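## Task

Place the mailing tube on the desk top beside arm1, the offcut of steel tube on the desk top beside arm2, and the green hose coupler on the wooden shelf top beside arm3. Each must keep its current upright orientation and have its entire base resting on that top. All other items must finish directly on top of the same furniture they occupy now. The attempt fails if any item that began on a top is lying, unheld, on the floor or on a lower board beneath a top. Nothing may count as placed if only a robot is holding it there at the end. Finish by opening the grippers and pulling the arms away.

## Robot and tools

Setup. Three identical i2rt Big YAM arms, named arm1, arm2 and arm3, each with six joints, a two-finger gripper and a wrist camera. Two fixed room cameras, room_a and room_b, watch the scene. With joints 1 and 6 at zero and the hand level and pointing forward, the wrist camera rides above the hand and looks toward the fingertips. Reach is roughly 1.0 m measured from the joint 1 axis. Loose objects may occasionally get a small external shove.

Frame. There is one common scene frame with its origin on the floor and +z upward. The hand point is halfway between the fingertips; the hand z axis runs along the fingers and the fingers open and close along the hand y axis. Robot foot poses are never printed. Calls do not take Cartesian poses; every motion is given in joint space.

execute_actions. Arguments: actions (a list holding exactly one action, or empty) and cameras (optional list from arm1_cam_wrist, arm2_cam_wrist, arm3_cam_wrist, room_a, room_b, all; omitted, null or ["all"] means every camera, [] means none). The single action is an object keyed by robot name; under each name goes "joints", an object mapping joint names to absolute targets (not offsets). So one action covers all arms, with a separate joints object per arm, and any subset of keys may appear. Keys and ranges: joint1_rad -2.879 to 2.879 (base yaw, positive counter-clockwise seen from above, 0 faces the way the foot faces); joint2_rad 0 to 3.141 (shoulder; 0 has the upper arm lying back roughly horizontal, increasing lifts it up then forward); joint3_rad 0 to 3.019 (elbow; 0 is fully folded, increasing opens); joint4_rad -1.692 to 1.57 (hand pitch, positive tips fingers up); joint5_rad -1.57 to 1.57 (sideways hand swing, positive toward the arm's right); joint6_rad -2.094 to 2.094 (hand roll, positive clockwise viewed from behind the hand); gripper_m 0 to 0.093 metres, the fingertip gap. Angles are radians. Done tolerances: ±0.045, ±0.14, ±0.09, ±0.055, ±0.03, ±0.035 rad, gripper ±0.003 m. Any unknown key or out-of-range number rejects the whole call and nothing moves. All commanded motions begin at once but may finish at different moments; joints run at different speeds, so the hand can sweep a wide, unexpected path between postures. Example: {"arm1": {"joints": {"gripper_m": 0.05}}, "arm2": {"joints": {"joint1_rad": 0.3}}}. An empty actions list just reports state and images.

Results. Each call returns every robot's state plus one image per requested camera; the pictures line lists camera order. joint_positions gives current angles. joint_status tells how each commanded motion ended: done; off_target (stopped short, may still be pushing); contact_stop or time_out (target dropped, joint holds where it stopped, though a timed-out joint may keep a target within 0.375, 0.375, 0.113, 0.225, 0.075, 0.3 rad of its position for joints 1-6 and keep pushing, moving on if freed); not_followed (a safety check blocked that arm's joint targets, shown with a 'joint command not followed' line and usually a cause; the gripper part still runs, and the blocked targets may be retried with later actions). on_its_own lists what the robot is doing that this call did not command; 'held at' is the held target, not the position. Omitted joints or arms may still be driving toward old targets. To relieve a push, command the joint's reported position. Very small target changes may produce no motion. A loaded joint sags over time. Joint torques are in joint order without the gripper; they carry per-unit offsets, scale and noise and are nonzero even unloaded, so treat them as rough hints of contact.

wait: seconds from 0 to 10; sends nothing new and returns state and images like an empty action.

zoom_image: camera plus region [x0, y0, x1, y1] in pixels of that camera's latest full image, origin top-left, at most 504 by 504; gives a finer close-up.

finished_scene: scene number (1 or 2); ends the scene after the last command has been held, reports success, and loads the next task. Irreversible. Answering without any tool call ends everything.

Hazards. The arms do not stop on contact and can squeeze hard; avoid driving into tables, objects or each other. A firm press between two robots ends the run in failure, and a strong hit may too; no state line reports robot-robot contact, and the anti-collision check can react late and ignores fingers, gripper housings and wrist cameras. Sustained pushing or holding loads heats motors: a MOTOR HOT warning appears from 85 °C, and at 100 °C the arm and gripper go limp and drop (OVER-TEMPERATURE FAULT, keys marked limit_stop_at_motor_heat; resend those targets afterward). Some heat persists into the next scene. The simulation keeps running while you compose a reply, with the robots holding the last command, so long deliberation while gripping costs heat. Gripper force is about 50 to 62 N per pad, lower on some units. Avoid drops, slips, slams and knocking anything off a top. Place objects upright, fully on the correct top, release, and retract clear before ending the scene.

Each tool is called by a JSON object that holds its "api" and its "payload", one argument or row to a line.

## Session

{"api": "execute_actions", "payload": {
  "actions": []
}}

Scene clock: 0.00 s.
Joint torques (N m, as the arm reports them, + toward a larger angle): no reading
arm1.joint_positions: joint1_rad=-0.319 joint2_rad=+0.339 joint3_rad=+1.347 joint4_rad=-1.377 joint5_rad=+0.025 joint6_rad=+0.079 gripper_m=+0.094
arm1.joint_status: not commanded
arm1.hand: x=-0.0817 y=-0.1687 z=+1.5336 quat_wxyz=(-0.204, +0.749, -0.347, -0.527) (m; scene frame)
arm2.joint_positions: joint1_rad=-0.884 joint2_rad=+0.491 joint3_rad=+1.365 joint4_rad=-1.461 joint5_rad=-0.025 joint6_rad=+0.302 gripper_m=+0.094
arm2.joint_status: not commanded
arm2.hand: x=+1.4561 y=+0.4142 z=+1.3597 quat_wxyz=(-0.378, +0.282, -0.837, -0.277) (m; scene frame)
arm3.joint_positions: joint1_rad=-0.463 joint2_rad=+0.573 joint3_rad=+1.656 joint4_rad=-1.224 joint5_rad=-0.102 joint6_rad=+0.640 gripper_m=+0.094
arm3.joint_status: not commanded
arm3.hand: x=-1.3179 y=+0.1364 z=+1.6328 quat_wxyz=(-0.367, +0.237, -0.714, -0.547) (m; scene frame)
pictures: arm1_cam_wrist, arm2_cam_wrist, arm3_cam_wrist, room_a, room_b
Images, in order (width x height): arm1_cam_wrist 504x504, arm2_cam_wrist 504x504, arm3_cam_wrist 504x504, room_a 504x504, room_b 504x504.

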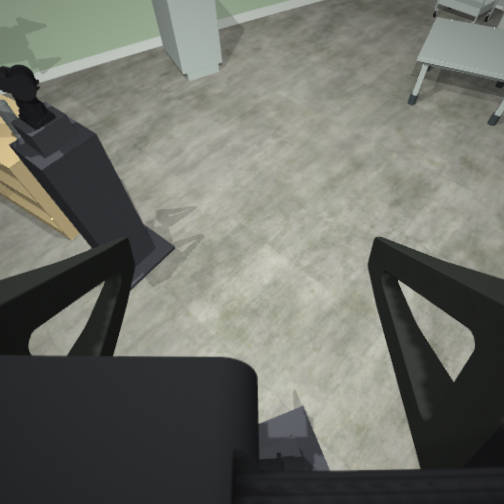

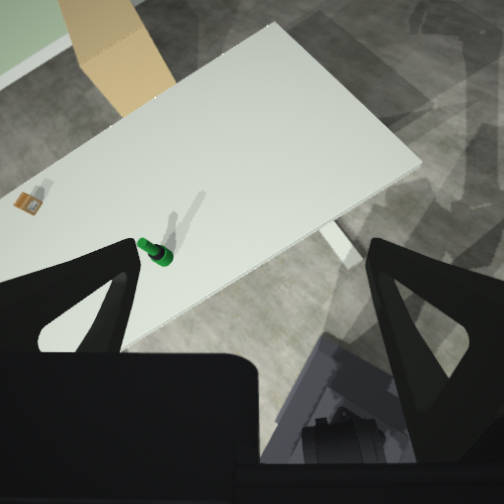

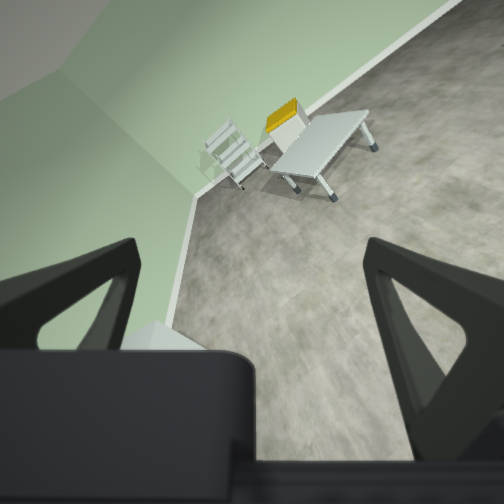

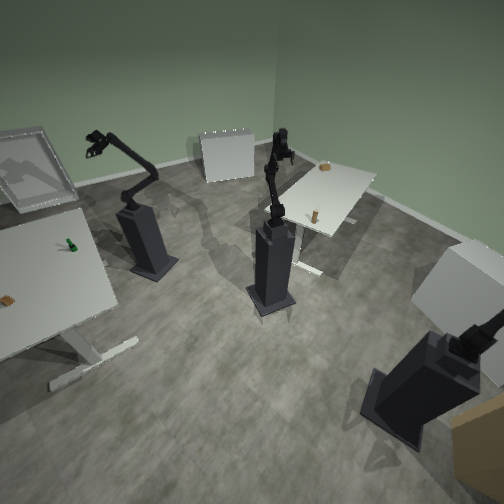

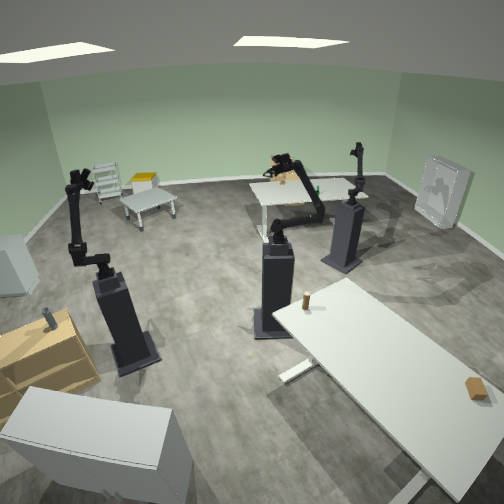

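{"api": "execute_actions", "payload": {
  "actions": [
    {"arm1":{"joints":{"joint1_rad":0.27,"joint2_rad":1.885,"joint3_rad":0.792,"joint4_rad":1.093,"joint5_rad":0,"joint6_rad":0}},"arm2":{"joints":{"joint1_rad":-0.4,"joint2_rad":1.3,"joint3_rad":1.45,"joint4_rad":-1.45,"joint5_rad":0,"joint6_rad":0}},"arm3":{"joints":{"joint1_rad":1.5,"joint2_rad":1.2,"joint3_rad":1.15,"joint4_rad":-1.25,"joint5_rad":0,"joint6_rad":0}}}
  ]
}}

Scene clock: 2.40 s.
Joint torques (N m, as the arm reports them, + toward a larger angle): arm1=[ -1.9  -14.43   5.68   2.72   0.    -0.16] | arm2=[  1.25 -10.06   9.39   0.67  -0.11  -0.24] | arm3=[ 0.   -6.8  10.72  0.68 -0.08 -0.04]
arm1.joint_positions: joint1_rad=+0.270 joint2_rad=+1.895 joint3_rad=+0.791 joint4_rad=+1.068 joint5_rad=+0.001 joint6_rad=+0.016 gripper_m=+0.094
arm1.joint_status: all done
arm1.hand: x=-0.6113 y=-0.1392 z=+1.0949 quat_wxyz=(-0.060, +0.717, -0.072, -0.691) (m; scene frame)
arm2.joint_positions: joint1_rad=-0.402 joint2_rad=+1.305 joint3_rad=+1.442 joint4_rad=-1.454 joint5_rad=+0.001 joint6_rad=+0.009 gripper_m=+0.094
arm2.joint_status: all done
arm2.hand: x=+1.4250 y=+0.6959 z=+1.1588 quat_wxyz=(-0.093, +0.643, -0.757, -0.078) (m; scene frame)
arm3.joint_positions: joint1_rad=+1.497 joint2_rad=+1.205 joint3_rad=+1.119 joint4_rad=-1.238 joint5_rad=+0.001 joint6_rad=+0.013 gripper_m=+0.094
arm3.joint_status: all done
arm3.hand: x=-1.7528 y=-0.0221 z=+1.1736 quat_wxyz=(-0.004, +0.992, +0.002, -0.124) (m; scene frame)
pictures: arm1_cam_wrist, arm2_cam_wrist, arm3_cam_wrist, room_a, room_b
Images, in order (width x height): arm1_cam_wrist 504x504, arm2_cam_wrist 504x504, arm3_cam_wrist 504x504, room_a 504x504, room_b 504x504.

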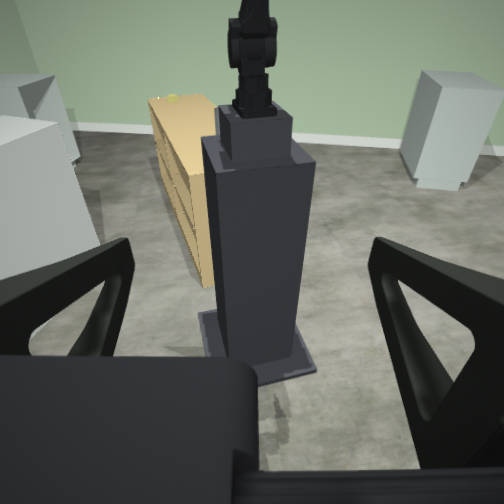

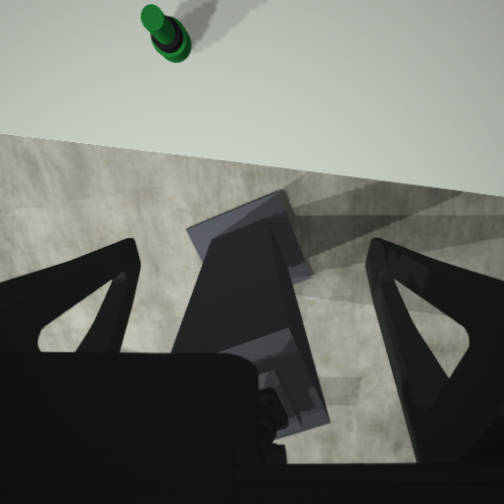

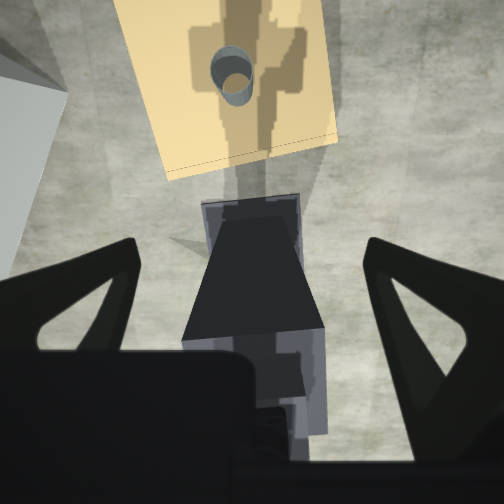

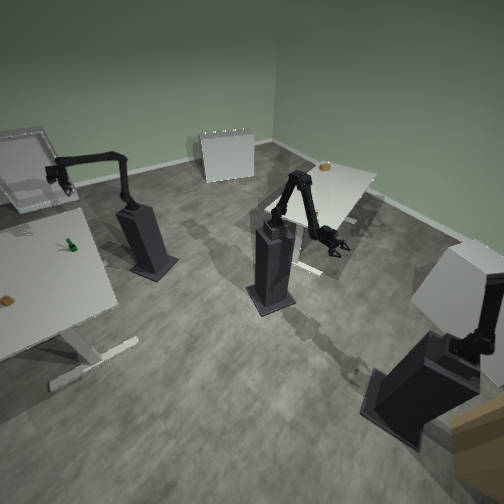

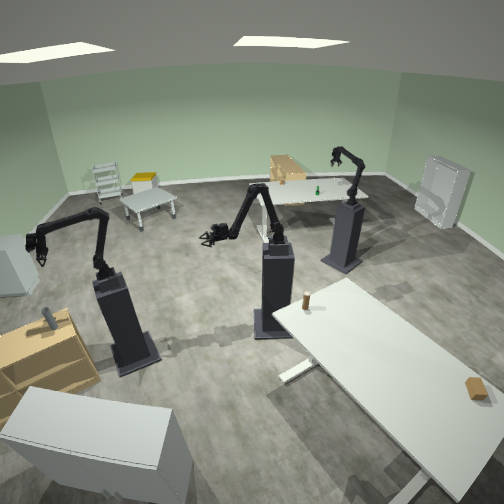

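{"api": "execute_actions", "payload": {
  "actions": [
    {"arm2":{"joints":{"joint1_rad":-0.205,"joint2_rad":2.04,"joint3_rad":1.81,"joint4_rad":-1.3}},"arm3":{"joints":{"joint1_rad":1.56,"joint2_rad":2.055,"joint3_rad":1.385,"joint4_rad":-0.87}}}
  ],
  "cameras": ["arm2_cam_wrist","arm3_cam_wrist","room_a","room_b"]
}}

{"api": "zoom_image", "payload": {
  "camera": "room_b",
  "region": [0, 230, 130, 350]
}}

{"api": "zoom_image", "payload": {
  "camera": "room_a",
  "region": [10, 170, 130, 280]
}}

Scene clock: 4.27 s.
Joint torques (N m, as the arm reports them, + toward a larger angle): arm1=[ -1.68 -13.81   5.63   2.75  -0.06  -0.22] | arm2=[  0.08 -20.65   9.91   0.12  -0.08  -0.23] | arm3=[  0.57 -17.08   7.85   0.98  -0.06  -0.08]
arm1.joint_positions: joint1_rad=+0.270 joint2_rad=+1.895 joint3_rad=+0.791 joint4_rad=+1.068 joint5_rad=+0.001 joint6_rad=+0.016 gripper_m=+0.094
arm1.joint_status: not commanded
arm1.hand: x=-0.6113 y=-0.1392 z=+1.0949 quat_wxyz=(-0.060, +0.717, -0.072, -0.691) (m; scene frame)
arm2.joint_positions: joint1_rad=-0.196 joint2_rad=+2.049 joint3_rad=+1.786 joint4_rad=-1.301 joint5_rad=+0.000 joint6_rad=+0.007 gripper_m=+0.094
arm2.joint_status: all done
arm2.hand: x=+1.3268 y=+0.8963 z=+0.9181 quat_wxyz=(+0.002, +0.723, -0.691, +0.002) (m; scene frame)
arm3.joint_positions: joint1_rad=+1.556 joint2_rad=+2.061 joint3_rad=+1.365 joint4_rad=-0.878 joint5_rad=+0.001 joint6_rad=+0.013 gripper_m=+0.094
arm3.joint_status: all done
arm3.hand: x=-1.9138 y=-0.0540 z=+0.8783 quat_wxyz=(-0.006, +1.000, +0.031, +0.001) (m; scene frame)
pictures: arm2_cam_wrist, arm3_cam_wrist, room_a, room_b
Images, in order (width x height): arm2_cam_wrist 504x504, arm3_cam_wrist 504x504, room_a 504x504, room_b 504x504.

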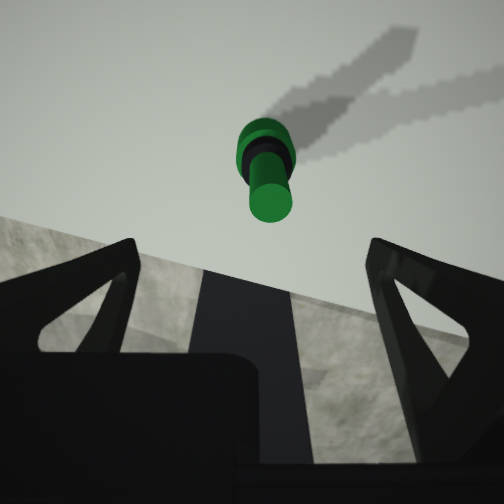

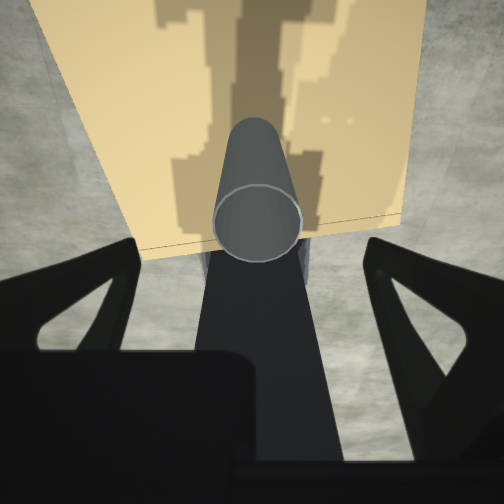

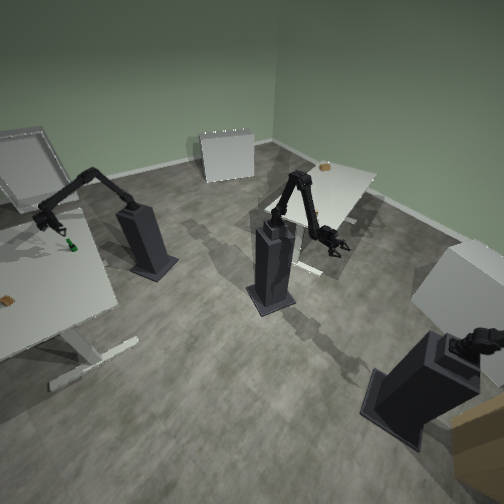

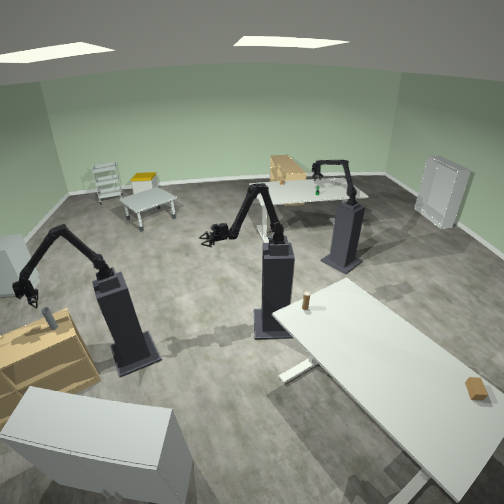

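Region (0, 230, 130, 350) of room_b's 504x504 image, scaled by 3.877, with more detail than that image has; it fills the top 465 rows of this view, and the rest is white.

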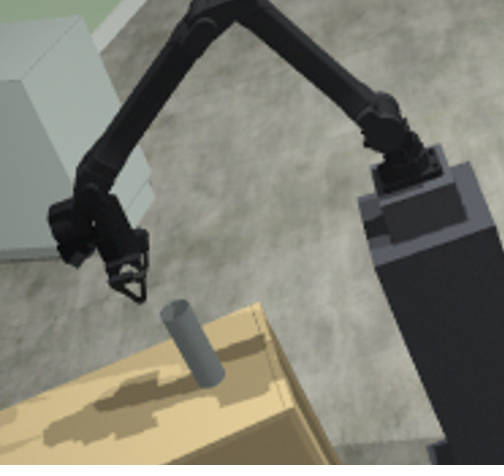

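Region (10, 170, 130, 280) of room_a's 504x504 image, scaled by 4.200, with more detail than that image has; it fills the top 462 rows of this view, and the rest is white.

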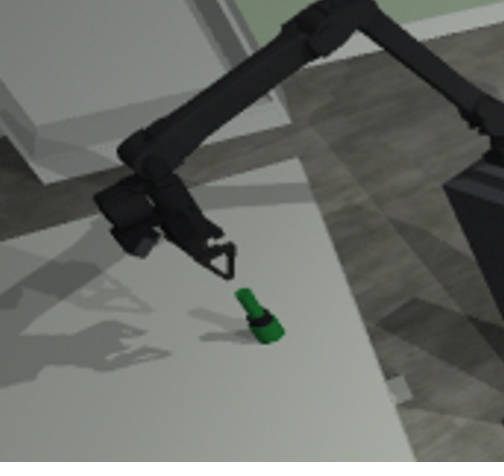

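{"api": "execute_actions", "payload": {
  "actions": [
    {"arm2":{"joints":{"joint1_rad":-0.225,"joint2_rad":2.09,"joint3_rad":1.66,"joint4_rad":-1.14}},"arm3":{"joints":{"joint2_rad":2.13,"joint3_rad":1.27,"joint4_rad":-0.705}}}
  ],
  "cameras": ["arm2_cam_wrist","arm3_cam_wrist"]
}}

Scene clock: 5.63 s.
Joint torques (N m, as the arm reports them, + toward a larger angle): arm1=[ -2.06 -14.27   5.48   2.75  -0.05  -0.17] | arm2=[  0.61 -17.55   7.73   0.51  -0.08  -0.23] | arm3=[  0.48 -14.38   5.85   1.1   -0.05  -0.05]
arm1.joint_positions: joint1_rad=+0.270 joint2_rad=+1.895 joint3_rad=+0.791 joint4_rad=+1.068 joint5_rad=+0.001 joint6_rad=+0.016 gripper_m=+0.094
arm1.joint_status: not commanded
arm1.hand: x=-0.6113 y=-0.1392 z=+1.0949 quat_wxyz=(-0.060, +0.717, -0.072, -0.691) (m; scene frame)
arm2.joint_positions: joint1_rad=-0.221 joint2_rad=+2.062 joint3_rad=+1.663 joint4_rad=-1.149 joint5_rad=+0.000 joint6_rad=+0.007 gripper_m=+0.094
arm2.joint_status: all done
arm2.hand: x=+1.3427 y=+0.8870 z=+0.8659 quat_wxyz=(-0.004, +0.714, -0.700, -0.003) (m; scene frame)
arm3.joint_positions: joint1_rad=+1.556 joint2_rad=+2.113 joint3_rad=+1.266 joint4_rad=-0.717 joint5_rad=+0.001 joint6_rad=+0.013 gripper_m=+0.094
arm3.joint_status: all done
arm3.hand: x=-1.8920 y=-0.0518 z=+0.8244 quat_wxyz=(-0.005, +1.000, +0.031, -0.005) (m; scene frame)
pictures: arm2_cam_wrist, arm3_cam_wrist
Images, in order (width x height): arm2_cam_wrist 504x504, arm3_cam_wrist 504x504.

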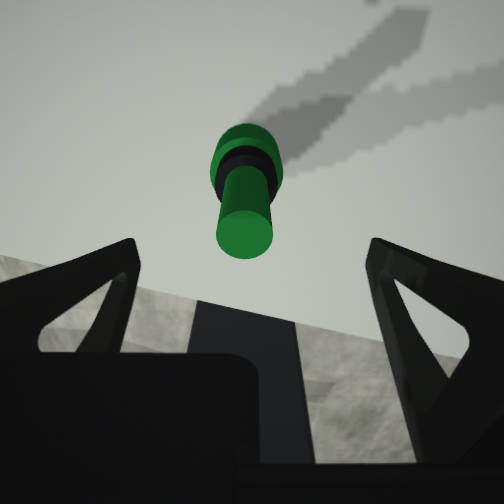

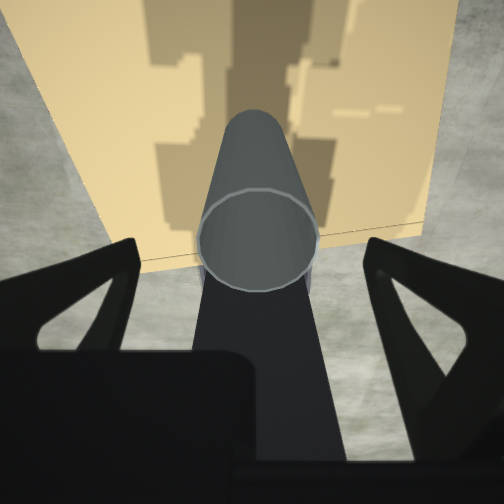

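{"api": "execute_actions", "payload": {
  "actions": [
    {"arm2":{"joints":{"joint2_rad":1.80,"joint3_rad":1.94,"joint4_rad":-1.59}},"arm3":{"joints":{"joint1_rad":1.545,"joint2_rad":2.25,"joint3_rad":1.228,"joint4_rad":-0.555}},"arm1":{"joints":{"joint2_rad":2.071,"joint3_rad":0.84,"joint4_rad":1.51}}}
  ],
  "cameras": ["arm3_cam_wrist","room_b"]
}}

Scene clock: 7.67 s.
Joint torques (N m, as the arm reports them, + toward a larger angle): arm1=[ -1.97 -15.27   6.52   2.73  -0.05  -0.2 ] | arm2=[  0.71 -15.38   8.62   0.04  -0.08  -0.23] | arm3=[ -0.6  -14.82   5.1    1.    -0.06  -0.07]
arm1.joint_positions: joint1_rad=+0.270 joint2_rad=+2.092 joint3_rad=+0.813 joint4_rad=+1.486 joint5_rad=+0.001 joint6_rad=+0.016 gripper_m=+0.094
arm1.joint_status: all done
arm1.hand: x=-0.6067 y=-0.1401 z=+1.0869 quat_wxyz=(-0.067, +0.628, -0.063, -0.773) (m; scene frame)
arm2.joint_positions: joint1_rad=-0.221 joint2_rad=+1.783 joint3_rad=+1.942 joint4_rad=-1.581 joint5_rad=+0.000 joint6_rad=+0.007 gripper_m=+0.094
arm2.joint_status: all done
arm2.hand: x=+1.3433 y=+0.8540 z=+1.1322 quat_wxyz=(-0.048, +0.712, -0.698, -0.049) (m; scene frame)
arm3.joint_positions: joint1_rad=+1.556 joint2_rad=+2.241 joint3_rad=+1.221 joint4_rad=-0.566 joint5_rad=+0.001 joint6_rad=+0.013 gripper_m=+0.094
arm3.joint_status: all done
arm3.hand: x=-1.8681 y=-0.0493 z=+0.7501 quat_wxyz=(-0.006, +0.999, +0.031, +0.007) (m; scene frame)
pictures: arm3_cam_wrist, room_b
Images, in order (width x height): arm3_cam_wrist 504x504, room_b 504x504.

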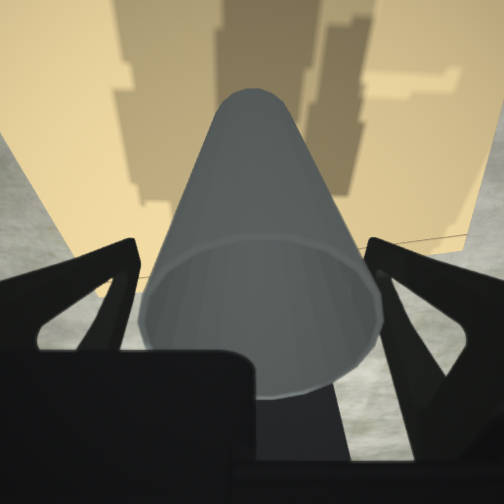

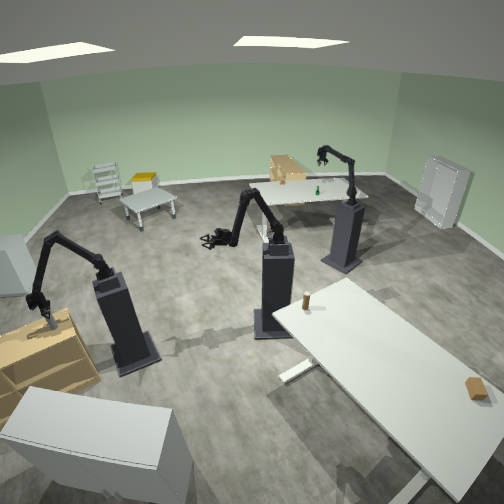

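{"api": "execute_actions", "payload": {
  "actions": [
    {"arm3":{"joints":{"joint4_rad":-0.53,"gripper_m":0.08}},"arm2":{"joints":{"joint1_rad":0.1}}}
  ],
  "cameras": []
}}

{"api": "execute_actions", "payload": {
  "actions": [
    {"arm3":{"joints":{"gripper_m":0}}}
  ],
  "cameras": ["arm3_cam_wrist"]
}}

Scene clock: 9.13 s.
Joint torques (N m, as the arm reports them, + toward a larger angle): arm1=[ -2.32 -15.09   6.51   2.56  -0.05  -0.21] | arm2=[  1.35 -15.62   8.5    0.08  -0.04  -0.22] | arm3=[ -1.   -14.85   5.1    1.    -0.05  -0.1 ]
arm1.joint_positions: joint1_rad=+0.270 joint2_rad=+2.092 joint3_rad=+0.813 joint4_rad=+1.486 joint5_rad=+0.001 joint6_rad=+0.016 gripper_m=+0.094
arm1.joint_status: not commanded
arm1.hand: x=-0.6067 y=-0.1401 z=+1.0869 quat_wxyz=(-0.067, +0.628, -0.063, -0.773) (m; scene frame)
arm2.joint_positions: joint1_rad=+0.097 joint2_rad=+1.783 joint3_rad=+1.942 joint4_rad=-1.581 joint5_rad=-0.001 joint6_rad=+0.006 gripper_m=+0.094
arm2.joint_status: all done
arm2.hand: x=+1.1621 y=+0.8201 z=+1.1324 quat_wxyz=(-0.037, +0.814, -0.576, -0.057) (m; scene frame)
arm3.joint_positions: joint1_rad=+1.556 joint2_rad=+2.241 joint3_rad=+1.221 joint4_rad=-0.542 joint5_rad=+0.001 joint6_rad=+0.013 gripper_m=+0.080
arm3.joint_status: all done
arm3.hand: x=-1.8740 y=-0.0497 z=+0.7500 quat_wxyz=(-0.005, +1.000, +0.031, -0.005) (m; scene frame)
pictures: none
No camera images: the call's "cameras" was empty. Leave "cameras" out to get every camera's image.

Scene clock: 9.80 s.
Joint torques (N m, as the arm reports them, + toward a larger angle): arm1=[ -1.77 -15.76   6.51   2.66  -0.03  -0.18] | arm2=[  1.23 -15.5    8.53   0.06  -0.04  -0.22] | arm3=[ -1.23 -15.12   5.19   1.06  -0.08  -0.09]
arm1.joint_positions: joint1_rad=+0.270 joint2_rad=+2.092 joint3_rad=+0.813 joint4_rad=+1.486 joint5_rad=+0.001 joint6_rad=+0.016 gripper_m=+0.094
arm1.joint_status: not commanded
arm1.hand: x=-0.6067 y=-0.1401 z=+1.0869 quat_wxyz=(-0.067, +0.628, -0.063, -0.773) (m; scene frame)
arm2.joint_positions: joint1_rad=+0.097 joint2_rad=+1.783 joint3_rad=+1.942 joint4_rad=-1.581 joint5_rad=-0.001 joint6_rad=+0.006 gripper_m=+0.094
arm2.joint_status: not commanded
arm2.hand: x=+1.1621 y=+0.8201 z=+1.1324 quat_wxyz=(-0.037, +0.814, -0.576, -0.057) (m; scene frame)
arm3.joint_positions: joint1_rad=+1.555 joint2_rad=+2.241 joint3_rad=+1.221 joint4_rad=-0.541 joint5_rad=+0.001 joint6_rad=+0.013 gripper_m=+0.059
arm3.joint_status: gripper_m off_target (ended at +0.059, target +0.000)
arm3.hand: x=-1.8743 y=-0.0492 z=+0.7501 quat_wxyz=(-0.005, +1.000, +0.030, -0.006) (m; scene frame)
pictures: arm3_cam_wrist
Images, in order (width x height): arm3_cam_wrist 504x504.

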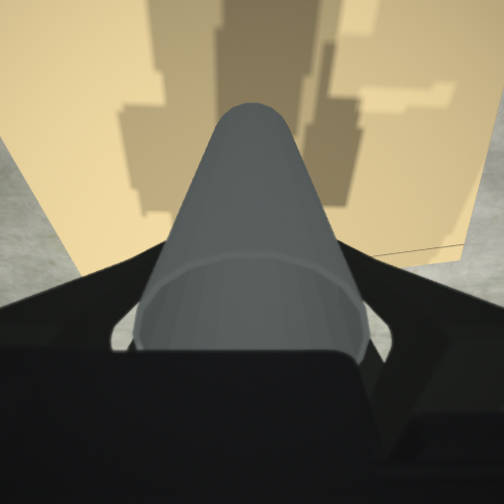

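{"api": "execute_actions", "payload": {
  "actions": [
    {"arm3":{"joints":{"joint2_rad":1.92,"joint3_rad":1.96,"joint4_rad":-1.565}},"arm2":{"joints":{"joint1_rad":1.645}}}
  ],
  "cameras": ["arm3_cam_wrist"]
}}

{"api": "execute_actions", "payload": {
  "actions": [
    {"arm3":{"joints":{"joint1_rad":-1.829}}}
  ],
  "cameras": ["arm1_cam_wrist","room_b"]
}}

Scene clock: 12.00 s.
Joint torques (N m, as the arm reports them, + toward a larger angle): arm1=[ -2.28 -15.05   6.25   2.59  -0.01  -0.24] | arm2=[  0.51 -15.66   8.54   0.1    0.    -0.21] | arm3=[ -0.75 -18.42   9.87   0.3   -0.07  -0.04]
arm1.joint_positions: joint1_rad=+0.270 joint2_rad=+2.092 joint3_rad=+0.813 joint4_rad=+1.486 joint5_rad=+0.001 joint6_rad=+0.016 gripper_m=+0.094
arm1.joint_status: not commanded
arm1.hand: x=-0.6067 y=-0.1401 z=+1.0869 quat_wxyz=(-0.067, +0.628, -0.063, -0.773) (m; scene frame)
arm2.joint_positions: joint1_rad=+1.654 joint2_rad=+1.786 joint3_rad=+1.942 joint4_rad=-1.581 joint5_rad=-0.002 joint6_rad=+0.006 gripper_m=+0.094
arm2.joint_status: all done
arm2.hand: x=+0.8081 y=+0.0839 z=+1.1395 quat_wxyz=(+0.019, +0.984, +0.161, -0.072) (m; scene frame)
arm3.joint_positions: joint1_rad=+1.555 joint2_rad=+1.940 joint3_rad=+1.936 joint4_rad=-1.556 joint5_rad=+0.001 joint6_rad=+0.013 gripper_m=+0.059
arm3.joint_status: all done
arm3.hand: x=-1.9675 y=-0.0601 z=+1.1484 quat_wxyz=(-0.005, +1.000, +0.030, -0.007) (m; scene frame)
pictures: arm3_cam_wrist
Images, in order (width x height): arm3_cam_wrist 504x504.

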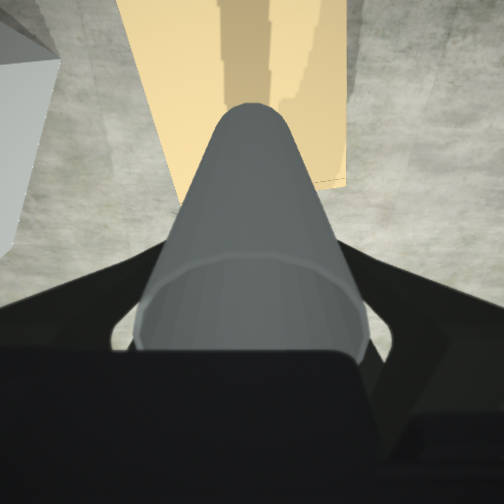

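Scene clock: 14.93 s.
Joint torques (N m, as the arm reports them, + toward a larger angle): arm1=[ -2.15 -15.83   6.47   2.64   0.02  -0.18] | arm2=[  0.54 -15.54   8.51   0.06  -0.02  -0.22] | arm3=[  0.75 -18.21   9.78   0.36  -0.19  -0.03]
arm1.joint_positions: joint1_rad=+0.270 joint2_rad=+2.092 joint3_rad=+0.813 joint4_rad=+1.486 joint5_rad=+0.001 joint6_rad=+0.016 gripper_m=+0.094
arm1.joint_status: not commanded
arm1.hand: x=-0.6067 y=-0.1401 z=+1.0869 quat_wxyz=(-0.067, +0.628, -0.063, -0.773) (m; scene frame)
arm2.joint_positions: joint1_rad=+1.654 joint2_rad=+1.786 joint3_rad=+1.942 joint4_rad=-1.581 joint5_rad=-0.002 joint6_rad=+0.006 gripper_m=+0.094
arm2.joint_status: not commanded
arm2.hand: x=+0.8081 y=+0.0839 z=+1.1395 quat_wxyz=(+0.019, +0.984, +0.161, -0.072) (m; scene frame)
arm3.joint_positions: joint1_rad=-1.838 joint2_rad=+1.941 joint3_rad=+1.936 joint4_rad=-1.556 joint5_rad=+0.004 joint6_rad=+0.011 gripper_m=+0.059
arm3.joint_status: all done
arm3.hand: x=-0.7656 y=-0.1242 z=+1.1445 quat_wxyz=(-0.003, -0.094, -0.996, -0.003) (m; scene frame)
pictures: arm1_cam_wrist, room_b
Images, in order (width x height): arm1_cam_wrist 504x504, room_b 504x504.

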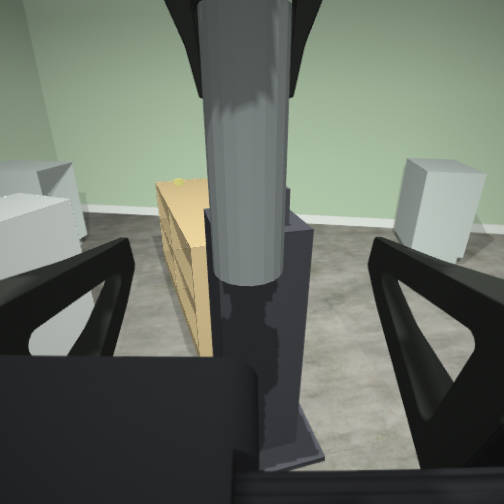

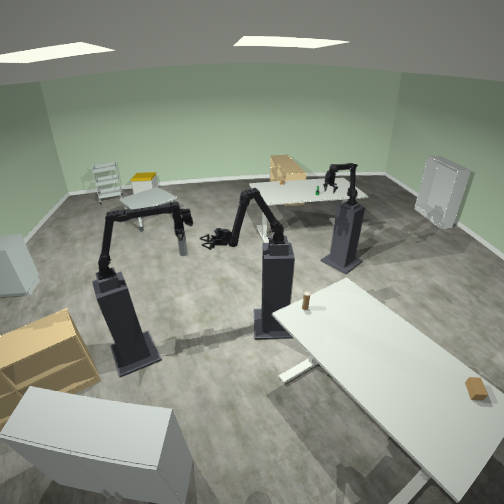

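{"api": "execute_actions", "payload": {
  "actions": [
    {"arm1":{"joints":{"joint1_rad":0.287,"joint2_rad":2.315,"joint3_rad":1.40,"joint4_rad":1.177}}}
  ],
  "cameras": ["arm1_cam_wrist","arm3_cam_wrist","room_b"]
}}

{"api": "zoom_image", "payload": {
  "camera": "room_b",
  "region": [140, 185, 260, 275]
}}

Scene clock: 16.50 s.
Joint torques (N m, as the arm reports them, + toward a larger angle): arm1=[ -0.98 -19.32   9.67   1.45  -0.04  -0.2 ] | arm2=[  0.53 -15.58   8.54   0.07  -0.02  -0.21] | arm3=[  0.93 -17.96   9.66   0.29  -0.16  -0.06]
arm1.joint_positions: joint1_rad=+0.278 joint2_rad=+2.328 joint3_rad=+1.368 joint4_rad=+1.183 joint5_rad=+0.001 joint6_rad=+0.016 gripper_m=+0.094
arm1.joint_status: all done
arm1.hand: x=-0.7750 y=-0.1149 z=+1.0767 quat_wxyz=(-0.064, +0.623, -0.060, -0.778) (m; scene frame)
arm2.joint_positions: joint1_rad=+1.654 joint2_rad=+1.786 joint3_rad=+1.942 joint4_rad=-1.581 joint5_rad=-0.002 joint6_rad=+0.006 gripper_m=+0.094
arm2.joint_status: not commanded
arm2.hand: x=+0.8081 y=+0.0839 z=+1.1395 quat_wxyz=(+0.019, +0.984, +0.161, -0.072) (m; scene frame)
arm3.joint_positions: joint1_rad=-1.838 joint2_rad=+1.941 joint3_rad=+1.936 joint4_rad=-1.556 joint5_rad=+0.004 joint6_rad=+0.011 gripper_m=+0.059
arm3.joint_status: not commanded
arm3.hand: x=-0.7656 y=-0.1242 z=+1.1445 quat_wxyz=(-0.003, -0.094, -0.996, -0.003) (m; scene frame)
pictures: arm1_cam_wrist, arm3_cam_wrist, room_b
Images, in order (width x height): arm1_cam_wrist 504x504, arm3_cam_wrist 504x504, room_b 504x504.

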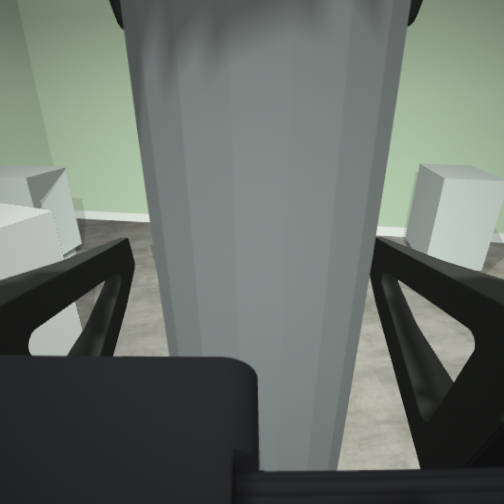

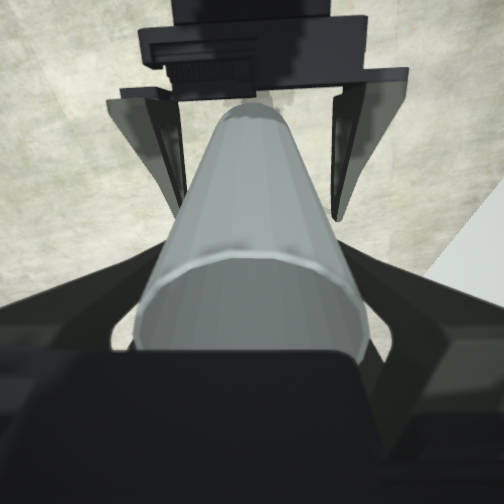

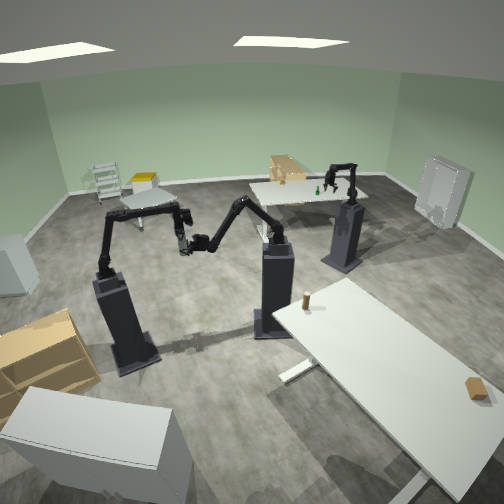

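Region (140, 185, 260, 275) of room_b's 504x504 image, scaled by 4.200, with more detail than that image has; it fills the top 378 rows of this view, and the rest is white.

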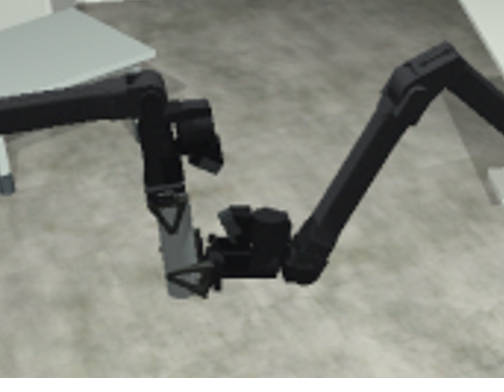

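{"api": "execute_actions", "payload": {
  "actions": [
    {"arm1":{"joints":{"joint1_rad":0.262}}}
  ],
  "cameras": []
}}

{"api": "execute_actions", "payload": {
  "actions": [
    {"arm1":{"joints":{"gripper_m":0}}}
  ],
  "cameras": ["arm1_cam_wrist","arm3_cam_wrist"]
}}

Scene clock: 17.30 s.
Joint torques (N m, as the arm reports them, + toward a larger angle): arm1=[ -3.18 -20.42   9.69   1.54  -0.02  -0.19] | arm2=[  0.6  -15.58   8.58   0.1   -0.01  -0.21] | arm3=[  1.06 -18.5    9.84   0.21  -0.17  -0.05]
arm1.joint_positions: joint1_rad=+0.270 joint2_rad=+2.328 joint3_rad=+1.368 joint4_rad=+1.183 joint5_rad=+0.001 joint6_rad=+0.016 gripper_m=+0.094
arm1.joint_status: all done
arm1.hand: x=-0.7738 y=-0.1083 z=+1.0767 quat_wxyz=(-0.068, +0.622, -0.062, -0.777) (m; scene frame)
arm2.joint_positions: joint1_rad=+1.654 joint2_rad=+1.786 joint3_rad=+1.942 joint4_rad=-1.581 joint5_rad=-0.002 joint6_rad=+0.006 gripper_m=+0.094
arm2.joint_status: not commanded
arm2.hand: x=+0.8081 y=+0.0839 z=+1.1395 quat_wxyz=(+0.019, +0.984, +0.161, -0.072) (m; scene frame)
arm3.joint_positions: joint1_rad=-1.838 joint2_rad=+1.941 joint3_rad=+1.936 joint4_rad=-1.556 joint5_rad=+0.004 joint6_rad=+0.011 gripper_m=+0.059
arm3.joint_status: not commanded
arm3.hand: x=-0.7656 y=-0.1242 z=+1.1445 quat_wxyz=(-0.003, -0.094, -0.996, -0.003) (m; scene frame)
pictures: none
No camera images: the call's "cameras" was empty. Leave "cameras" out to get every camera's image.

Scene clock: 18.03 s.
Joint torques (N m, as the arm reports them, + toward a larger angle): arm1=[ -2.42 -19.84   9.65   1.53   0.18  -0.12] | arm2=[  0.57 -15.53   8.54   0.1   -0.01  -0.21] | arm3=[  0.49 -18.16   9.73   0.28  -0.07  -0.02]
arm1.joint_positions: joint1_rad=+0.270 joint2_rad=+2.328 joint3_rad=+1.368 joint4_rad=+1.183 joint5_rad=-0.003 joint6_rad=+0.008 gripper_m=+0.058
arm1.joint_status: gripper_m off_target (ended at +0.058, target +0.000)
arm1.hand: x=-0.7740 y=-0.1094 z=+1.0766 quat_wxyz=(-0.069, +0.623, -0.058, -0.777) (m; scene frame)
arm2.joint_positions: joint1_rad=+1.654 joint2_rad=+1.786 joint3_rad=+1.942 joint4_rad=-1.581 joint5_rad=-0.002 joint6_rad=+0.006 gripper_m=+0.094
arm2.joint_status: not commanded
arm2.hand: x=+0.8081 y=+0.0839 z=+1.1395 quat_wxyz=(+0.019, +0.984, +0.161, -0.072) (m; scene frame)
arm3.joint_positions: joint1_rad=-1.836 joint2_rad=+1.941 joint3_rad=+1.936 joint4_rad=-1.556 joint5_rad=+0.000 joint6_rad=+0.011 gripper_m=+0.059
arm3.joint_status: not commanded
arm3.hand: x=-0.7653 y=-0.1227 z=+1.1445 quat_wxyz=(-0.003, -0.093, -0.996, -0.004) (m; scene frame)
pictures: arm1_cam_wrist, arm3_cam_wrist
Images, in order (width x height): arm1_cam_wrist 504x504, arm3_cam_wrist 504x504.

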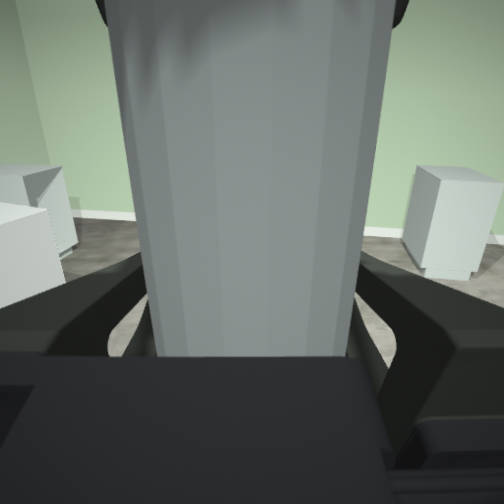

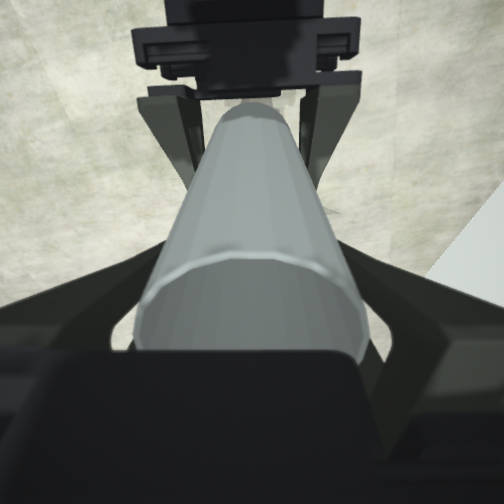

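{"api": "execute_actions", "payload": {
  "actions": [
    {"arm3":{"joints":{"gripper_m":0.093}}}
  ],
  "cameras": []
}}

{"api": "execute_actions", "payload": {
  "actions": [
    {"arm3":{"joints":{"joint2_rad":1.75}}}
  ],
  "cameras": []
}}

{"api": "execute_actions", "payload": {
  "actions": [
    {"arm1":{"joints":{"joint1_rad":-2.313,"joint2_rad":2.80,"joint3_rad":1.985,"joint4_rad":1.13}},"arm3":{"joints":{"joint2_rad":1.4,"joint3_rad":1.5}}}
  ],
  "cameras": ["arm2_cam_wrist","room_a"]
}}

Scene clock: 19.17 s.
Joint torques (N m, as the arm reports them, + toward a larger angle): arm1=[ -2.16 -21.69   9.44   2.4    0.18  -0.11] | arm2=[  0.56 -15.64   8.56   0.11  -0.02  -0.22] | arm3=[  0.76 -17.41   9.91   0.35  -0.06  -0.07]
arm1.joint_positions: joint1_rad=+0.270 joint2_rad=+2.357 joint3_rad=+1.368 joint4_rad=+1.160 joint5_rad=-0.003 joint6_rad=+0.008 gripper_m=+0.058
arm1.joint_status: not commanded
arm1.hand: x=-0.7737 y=-0.1094 z=+1.0486 quat_wxyz=(-0.067, +0.643, -0.060, -0.761) (m; scene frame)
arm2.joint_positions: joint1_rad=+1.654 joint2_rad=+1.786 joint3_rad=+1.942 joint4_rad=-1.581 joint5_rad=-0.002 joint6_rad=+0.006 gripper_m=+0.094
arm2.joint_status: not commanded
arm2.hand: x=+0.8081 y=+0.0839 z=+1.1395 quat_wxyz=(+0.019, +0.984, +0.161, -0.072) (m; scene frame)
arm3.joint_positions: joint1_rad=-1.836 joint2_rad=+1.927 joint3_rad=+1.936 joint4_rad=-1.556 joint5_rad=+0.000 joint6_rad=+0.011 gripper_m=+0.093
arm3.joint_status: all done
arm3.hand: x=-0.7664 y=-0.1226 z=+1.1526 quat_wxyz=(-0.010, -0.093, -0.996, -0.004) (m; scene frame)
pictures: none
No camera images: the call's "cameras" was empty. Leave "cameras" out to get every camera's image.

Scene clock: 20.43 s.
Joint torques (N m, as the arm reports them, + toward a larger angle): arm1=[ -2.72 -21.69   9.36   2.27   0.19  -0.13] | arm2=[  0.59 -15.58   8.53   0.1   -0.01  -0.22] | arm3=[  0.35 -12.73   9.77   0.62  -0.04  -0.06]
arm1.joint_positions: joint1_rad=+0.270 joint2_rad=+2.357 joint3_rad=+1.368 joint4_rad=+1.160 joint5_rad=-0.003 joint6_rad=+0.008 gripper_m=+0.058
arm1.joint_status: not commanded
arm1.hand: x=-0.7737 y=-0.1094 z=+1.0486 quat_wxyz=(-0.067, +0.643, -0.060, -0.761) (m; scene frame)
arm2.joint_positions: joint1_rad=+1.654 joint2_rad=+1.786 joint3_rad=+1.942 joint4_rad=-1.581 joint5_rad=-0.002 joint6_rad=+0.006 gripper_m=+0.094
arm2.joint_status: not commanded
arm2.hand: x=+0.8081 y=+0.0839 z=+1.1395 quat_wxyz=(+0.019, +0.984, +0.161, -0.072) (m; scene frame)
arm3.joint_positions: joint1_rad=-1.836 joint2_rad=+1.722 joint3_rad=+1.940 joint4_rad=-1.556 joint5_rad=+0.000 joint6_rad=+0.011 gripper_m=+0.093
arm3.joint_status: all done
arm3.hand: x=-0.7955 y=-0.1185 z=+1.2716 quat_wxyz=(-0.114, -0.093, -0.989, +0.005) (m; scene frame)
pictures: none
No camera images: the call's "cameras" was empty. Leave "cameras" out to get every camera's image.

Scene clock: 23.47 s.
Joint torques (N m, as the arm reports them, + toward a larger angle): arm1=[ -2.78 -25.42  10.39   2.94   0.06  -0.12] | arm2=[  0.63 -15.66   8.51   0.05  -0.01  -0.22] | arm3=[ 0.73 -7.99  8.25  0.6  -0.01 -0.06]
arm1.joint_positions: joint1_rad=-2.307 joint2_rad=+2.842 joint3_rad=+1.950 joint4_rad=+1.094 joint5_rad=-0.001 joint6_rad=+0.007 gripper_m=+0.058
arm1.joint_status: all done
arm1.hand: x=+0.8252 y=+0.0721 z=+0.9117 quat_wxyz=(-0.762, +0.116, -0.620, -0.149) (m; scene frame)
arm2.joint_positions: joint1_rad=+1.654 joint2_rad=+1.786 joint3_rad=+1.942 joint4_rad=-1.581 joint5_rad=-0.002 joint6_rad=+0.006 gripper_m=+0.094
arm2.joint_status: not commanded
arm2.hand: x=+0.8081 y=+0.0839 z=+1.1395 quat_wxyz=(+0.019, +0.984, +0.161, -0.072) (m; scene frame)
arm3.joint_positions: joint1_rad=-1.836 joint2_rad=+1.383 joint3_rad=+1.502 joint4_rad=-1.558 joint5_rad=+0.000 joint6_rad=+0.011 gripper_m=+0.093
arm3.joint_status: all done
arm3.hand: x=-0.9396 y=-0.0927 z=+1.2511 quat_wxyz=(-0.064, -0.093, -0.994, +0.001) (m; scene frame)
pictures: arm2_cam_wrist, room_a
Images, in order (width x height): arm2_cam_wrist 504x504, room_a 504x504.

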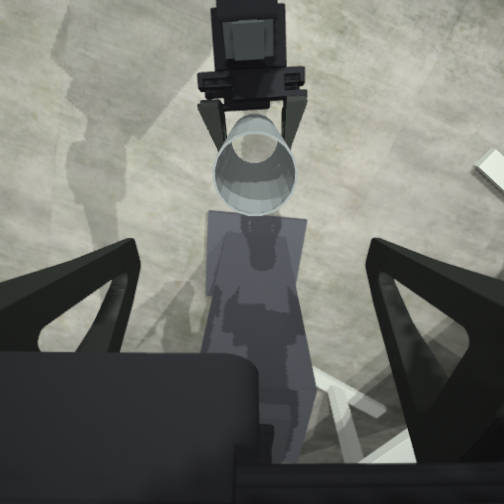

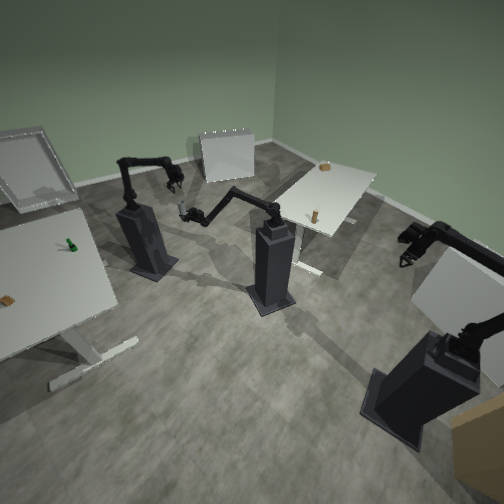

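{"api": "execute_actions", "payload": {
  "actions": [
    {"arm1":{"joints":{"joint4_rad":1.16}},"arm2":{"joints":{"joint2_rad":1.915,"joint3_rad":1.722,"joint4_rad":-1.372}}}
  ],
  "cameras": ["arm2_cam_wrist","arm1_cam_wrist"]
}}

Scene clock: 24.63 s.
Joint torques (N m, as the arm reports them, + toward a larger angle): arm1=[ -1.88 -24.86  10.32   3.67   0.08  -0.12] | arm2=[  0.56 -18.35   9.04   0.44   0.    -0.21] | arm3=[ 0.97 -8.03  8.18  0.63 -0.05 -0.08]
arm1.joint_positions: joint1_rad=-2.307 joint2_rad=+2.842 joint3_rad=+1.950 joint4_rad=+1.107 joint5_rad=-0.001 joint6_rad=+0.007 gripper_m=+0.058
arm1.joint_status: all done
arm1.hand: x=+0.8246 y=+0.0719 z=+0.9148 quat_wxyz=(-0.766, +0.116, -0.615, -0.150) (m; scene frame)
arm2.joint_positions: joint1_rad=+1.654 joint2_rad=+1.921 joint3_rad=+1.711 joint4_rad=-1.381 joint5_rad=-0.002 joint6_rad=+0.006 gripper_m=+0.094
arm2.joint_status: all done
arm2.hand: x=+0.8061 y=+0.0811 z=+0.9751 quat_wxyz=(+0.005, +0.987, +0.162, +0.009) (m; scene frame)
arm3.joint_positions: joint1_rad=-1.836 joint2_rad=+1.383 joint3_rad=+1.502 joint4_rad=-1.558 joint5_rad=+0.000 joint6_rad=+0.011 gripper_m=+0.093
arm3.joint_status: not commanded
arm3.hand: x=-0.9396 y=-0.0927 z=+1.2511 quat_wxyz=(-0.064, -0.093, -0.994, +0.001) (m; scene frame)
pictures: arm1_cam_wrist, arm2_cam_wrist
Images, in order (width x height): arm1_cam_wrist 504x504, arm2_cam_wrist 504x504.

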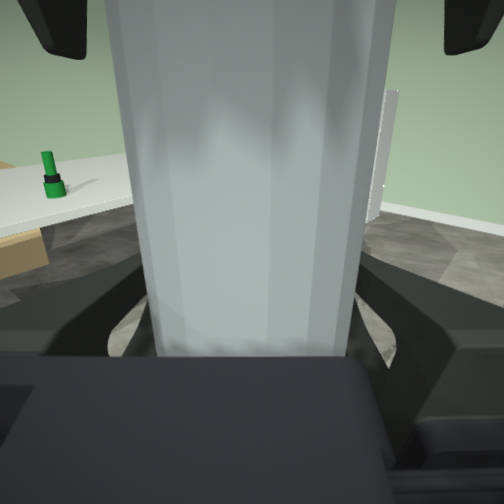

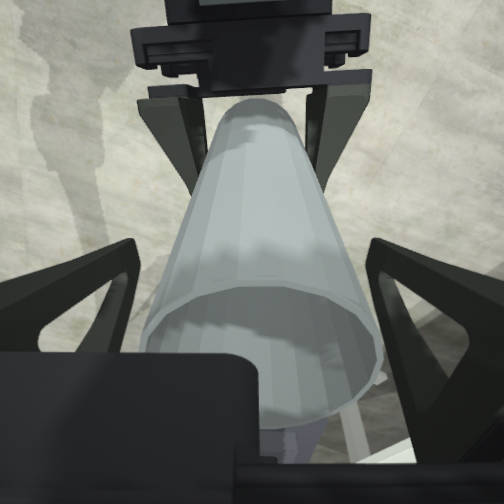

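{"api": "execute_actions", "payload": {
  "actions": [
    {"arm2":{"joints":{"joint4_rad":-1.35,"gripper_m":0}}}
  ],
  "cameras": ["arm2_cam_wrist"]
}}

{"api": "execute_actions", "payload": {
  "actions": [
    {"arm1":{"joints":{"gripper_m":0.093,"joint2_rad":2.842,"joint4_rad":1.107,"joint3_rad":1.96}},"arm2":{"joints":{"joint2_rad":1.90,"joint3_rad":1.74}}}
  ],
  "cameras": ["arm2_cam_wrist"]
}}

Scene clock: 25.53 s.
Joint torques (N m, as the arm reports them, + toward a larger angle): arm1=[ -2.21 -25.39  10.31   3.53  -0.06  -0.1 ] | arm2=[  0.72 -18.59   9.14   0.59  -0.12  -0.2 ] | arm3=[ 0.77 -7.99  8.18  0.53 -0.06 -0.06]
arm1.joint_positions: joint1_rad=-2.307 joint2_rad=+2.843 joint3_rad=+1.950 joint4_rad=+1.109 joint5_rad=+0.002 joint6_rad=+0.008 gripper_m=+0.058
arm1.joint_status: not commanded
arm1.hand: x=+0.8247 y=+0.0708 z=+0.9148 quat_wxyz=(-0.766, +0.114, -0.614, -0.150) (m; scene frame)
arm2.joint_positions: joint1_rad=+1.653 joint2_rad=+1.921 joint3_rad=+1.711 joint4_rad=-1.361 joint5_rad=+0.001 joint6_rad=+0.004 gripper_m=+0.059
arm2.joint_status: gripper_m off_target (ended at +0.059, target +0.000); the others done
arm2.hand: x=+0.8012 y=+0.0806 z=+0.9750 quat_wxyz=(+0.006, +0.987, +0.162, +0.000) (m; scene frame)
arm3.joint_positions: joint1_rad=-1.836 joint2_rad=+1.383 joint3_rad=+1.502 joint4_rad=-1.558 joint5_rad=+0.000 joint6_rad=+0.011 gripper_m=+0.093
arm3.joint_status: not commanded
arm3.hand: x=-0.9396 y=-0.0927 z=+1.2511 quat_wxyz=(-0.064, -0.093, -0.994, +0.001) (m; scene frame)
pictures: arm2_cam_wrist
Images, in order (width x height): arm2_cam_wrist 504x504.

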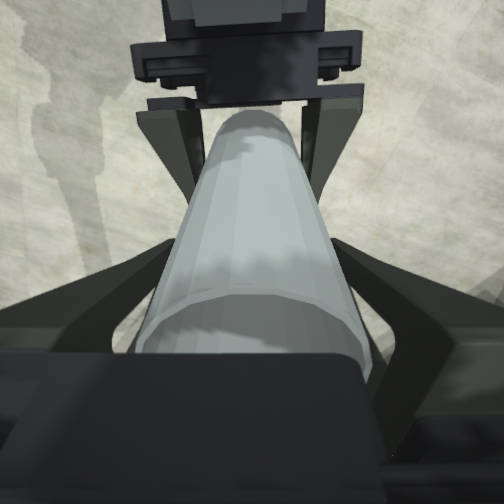

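Scene clock: 26.23 s.
Joint torques (N m, as the arm reports them, + toward a larger angle): arm1=[ -3.15 -22.79   8.16   1.68  -0.05  -0.13] | arm2=[  0.75 -19.62  10.47   0.49  -0.12  -0.2 ] | arm3=[ 0.62 -8.07  8.27  0.59 -0.04 -0.07]
arm1.joint_positions: joint1_rad=-2.307 joint2_rad=+2.847 joint3_rad=+1.950 joint4_rad=+1.109 joint5_rad=+0.001 joint6_rad=+0.008 gripper_m=+0.093
arm1.joint_status: all done
arm1.hand: x=+0.8241 y=+0.0706 z=+0.9118 quat_wxyz=(-0.765, +0.114, -0.616, -0.149) (m; scene frame)
arm2.joint_positions: joint1_rad=+1.653 joint2_rad=+1.921 joint3_rad=+1.711 joint4_rad=-1.359 joint5_rad=+0.001 joint6_rad=+0.004 gripper_m=+0.059
arm2.joint_status: all done
arm2.hand: x=+0.8008 y=+0.0804 z=+0.9750 quat_wxyz=(+0.006, +0.987, +0.162, -0.001) (m; scene frame)
arm3.joint_positions: joint1_rad=-1.836 joint2_rad=+1.383 joint3_rad=+1.502 joint4_rad=-1.558 joint5_rad=+0.000 joint6_rad=+0.011 gripper_m=+0.093
arm3.joint_status: not commanded
arm3.hand: x=-0.9396 y=-0.0927 z=+1.2511 quat_wxyz=(-0.064, -0.093, -0.994, +0.001) (m; scene frame)
pictures: arm2_cam_wrist
Images, in order (width x height): arm2_cam_wrist 504x504.

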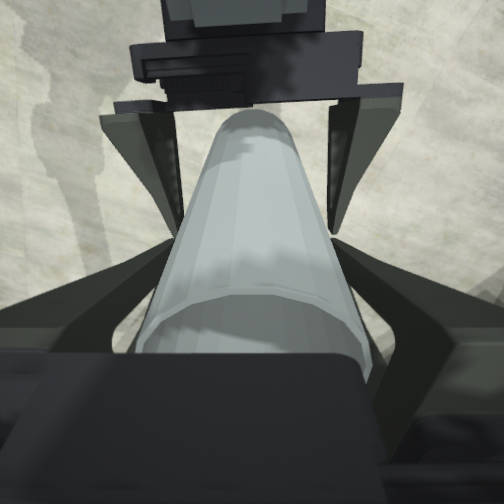

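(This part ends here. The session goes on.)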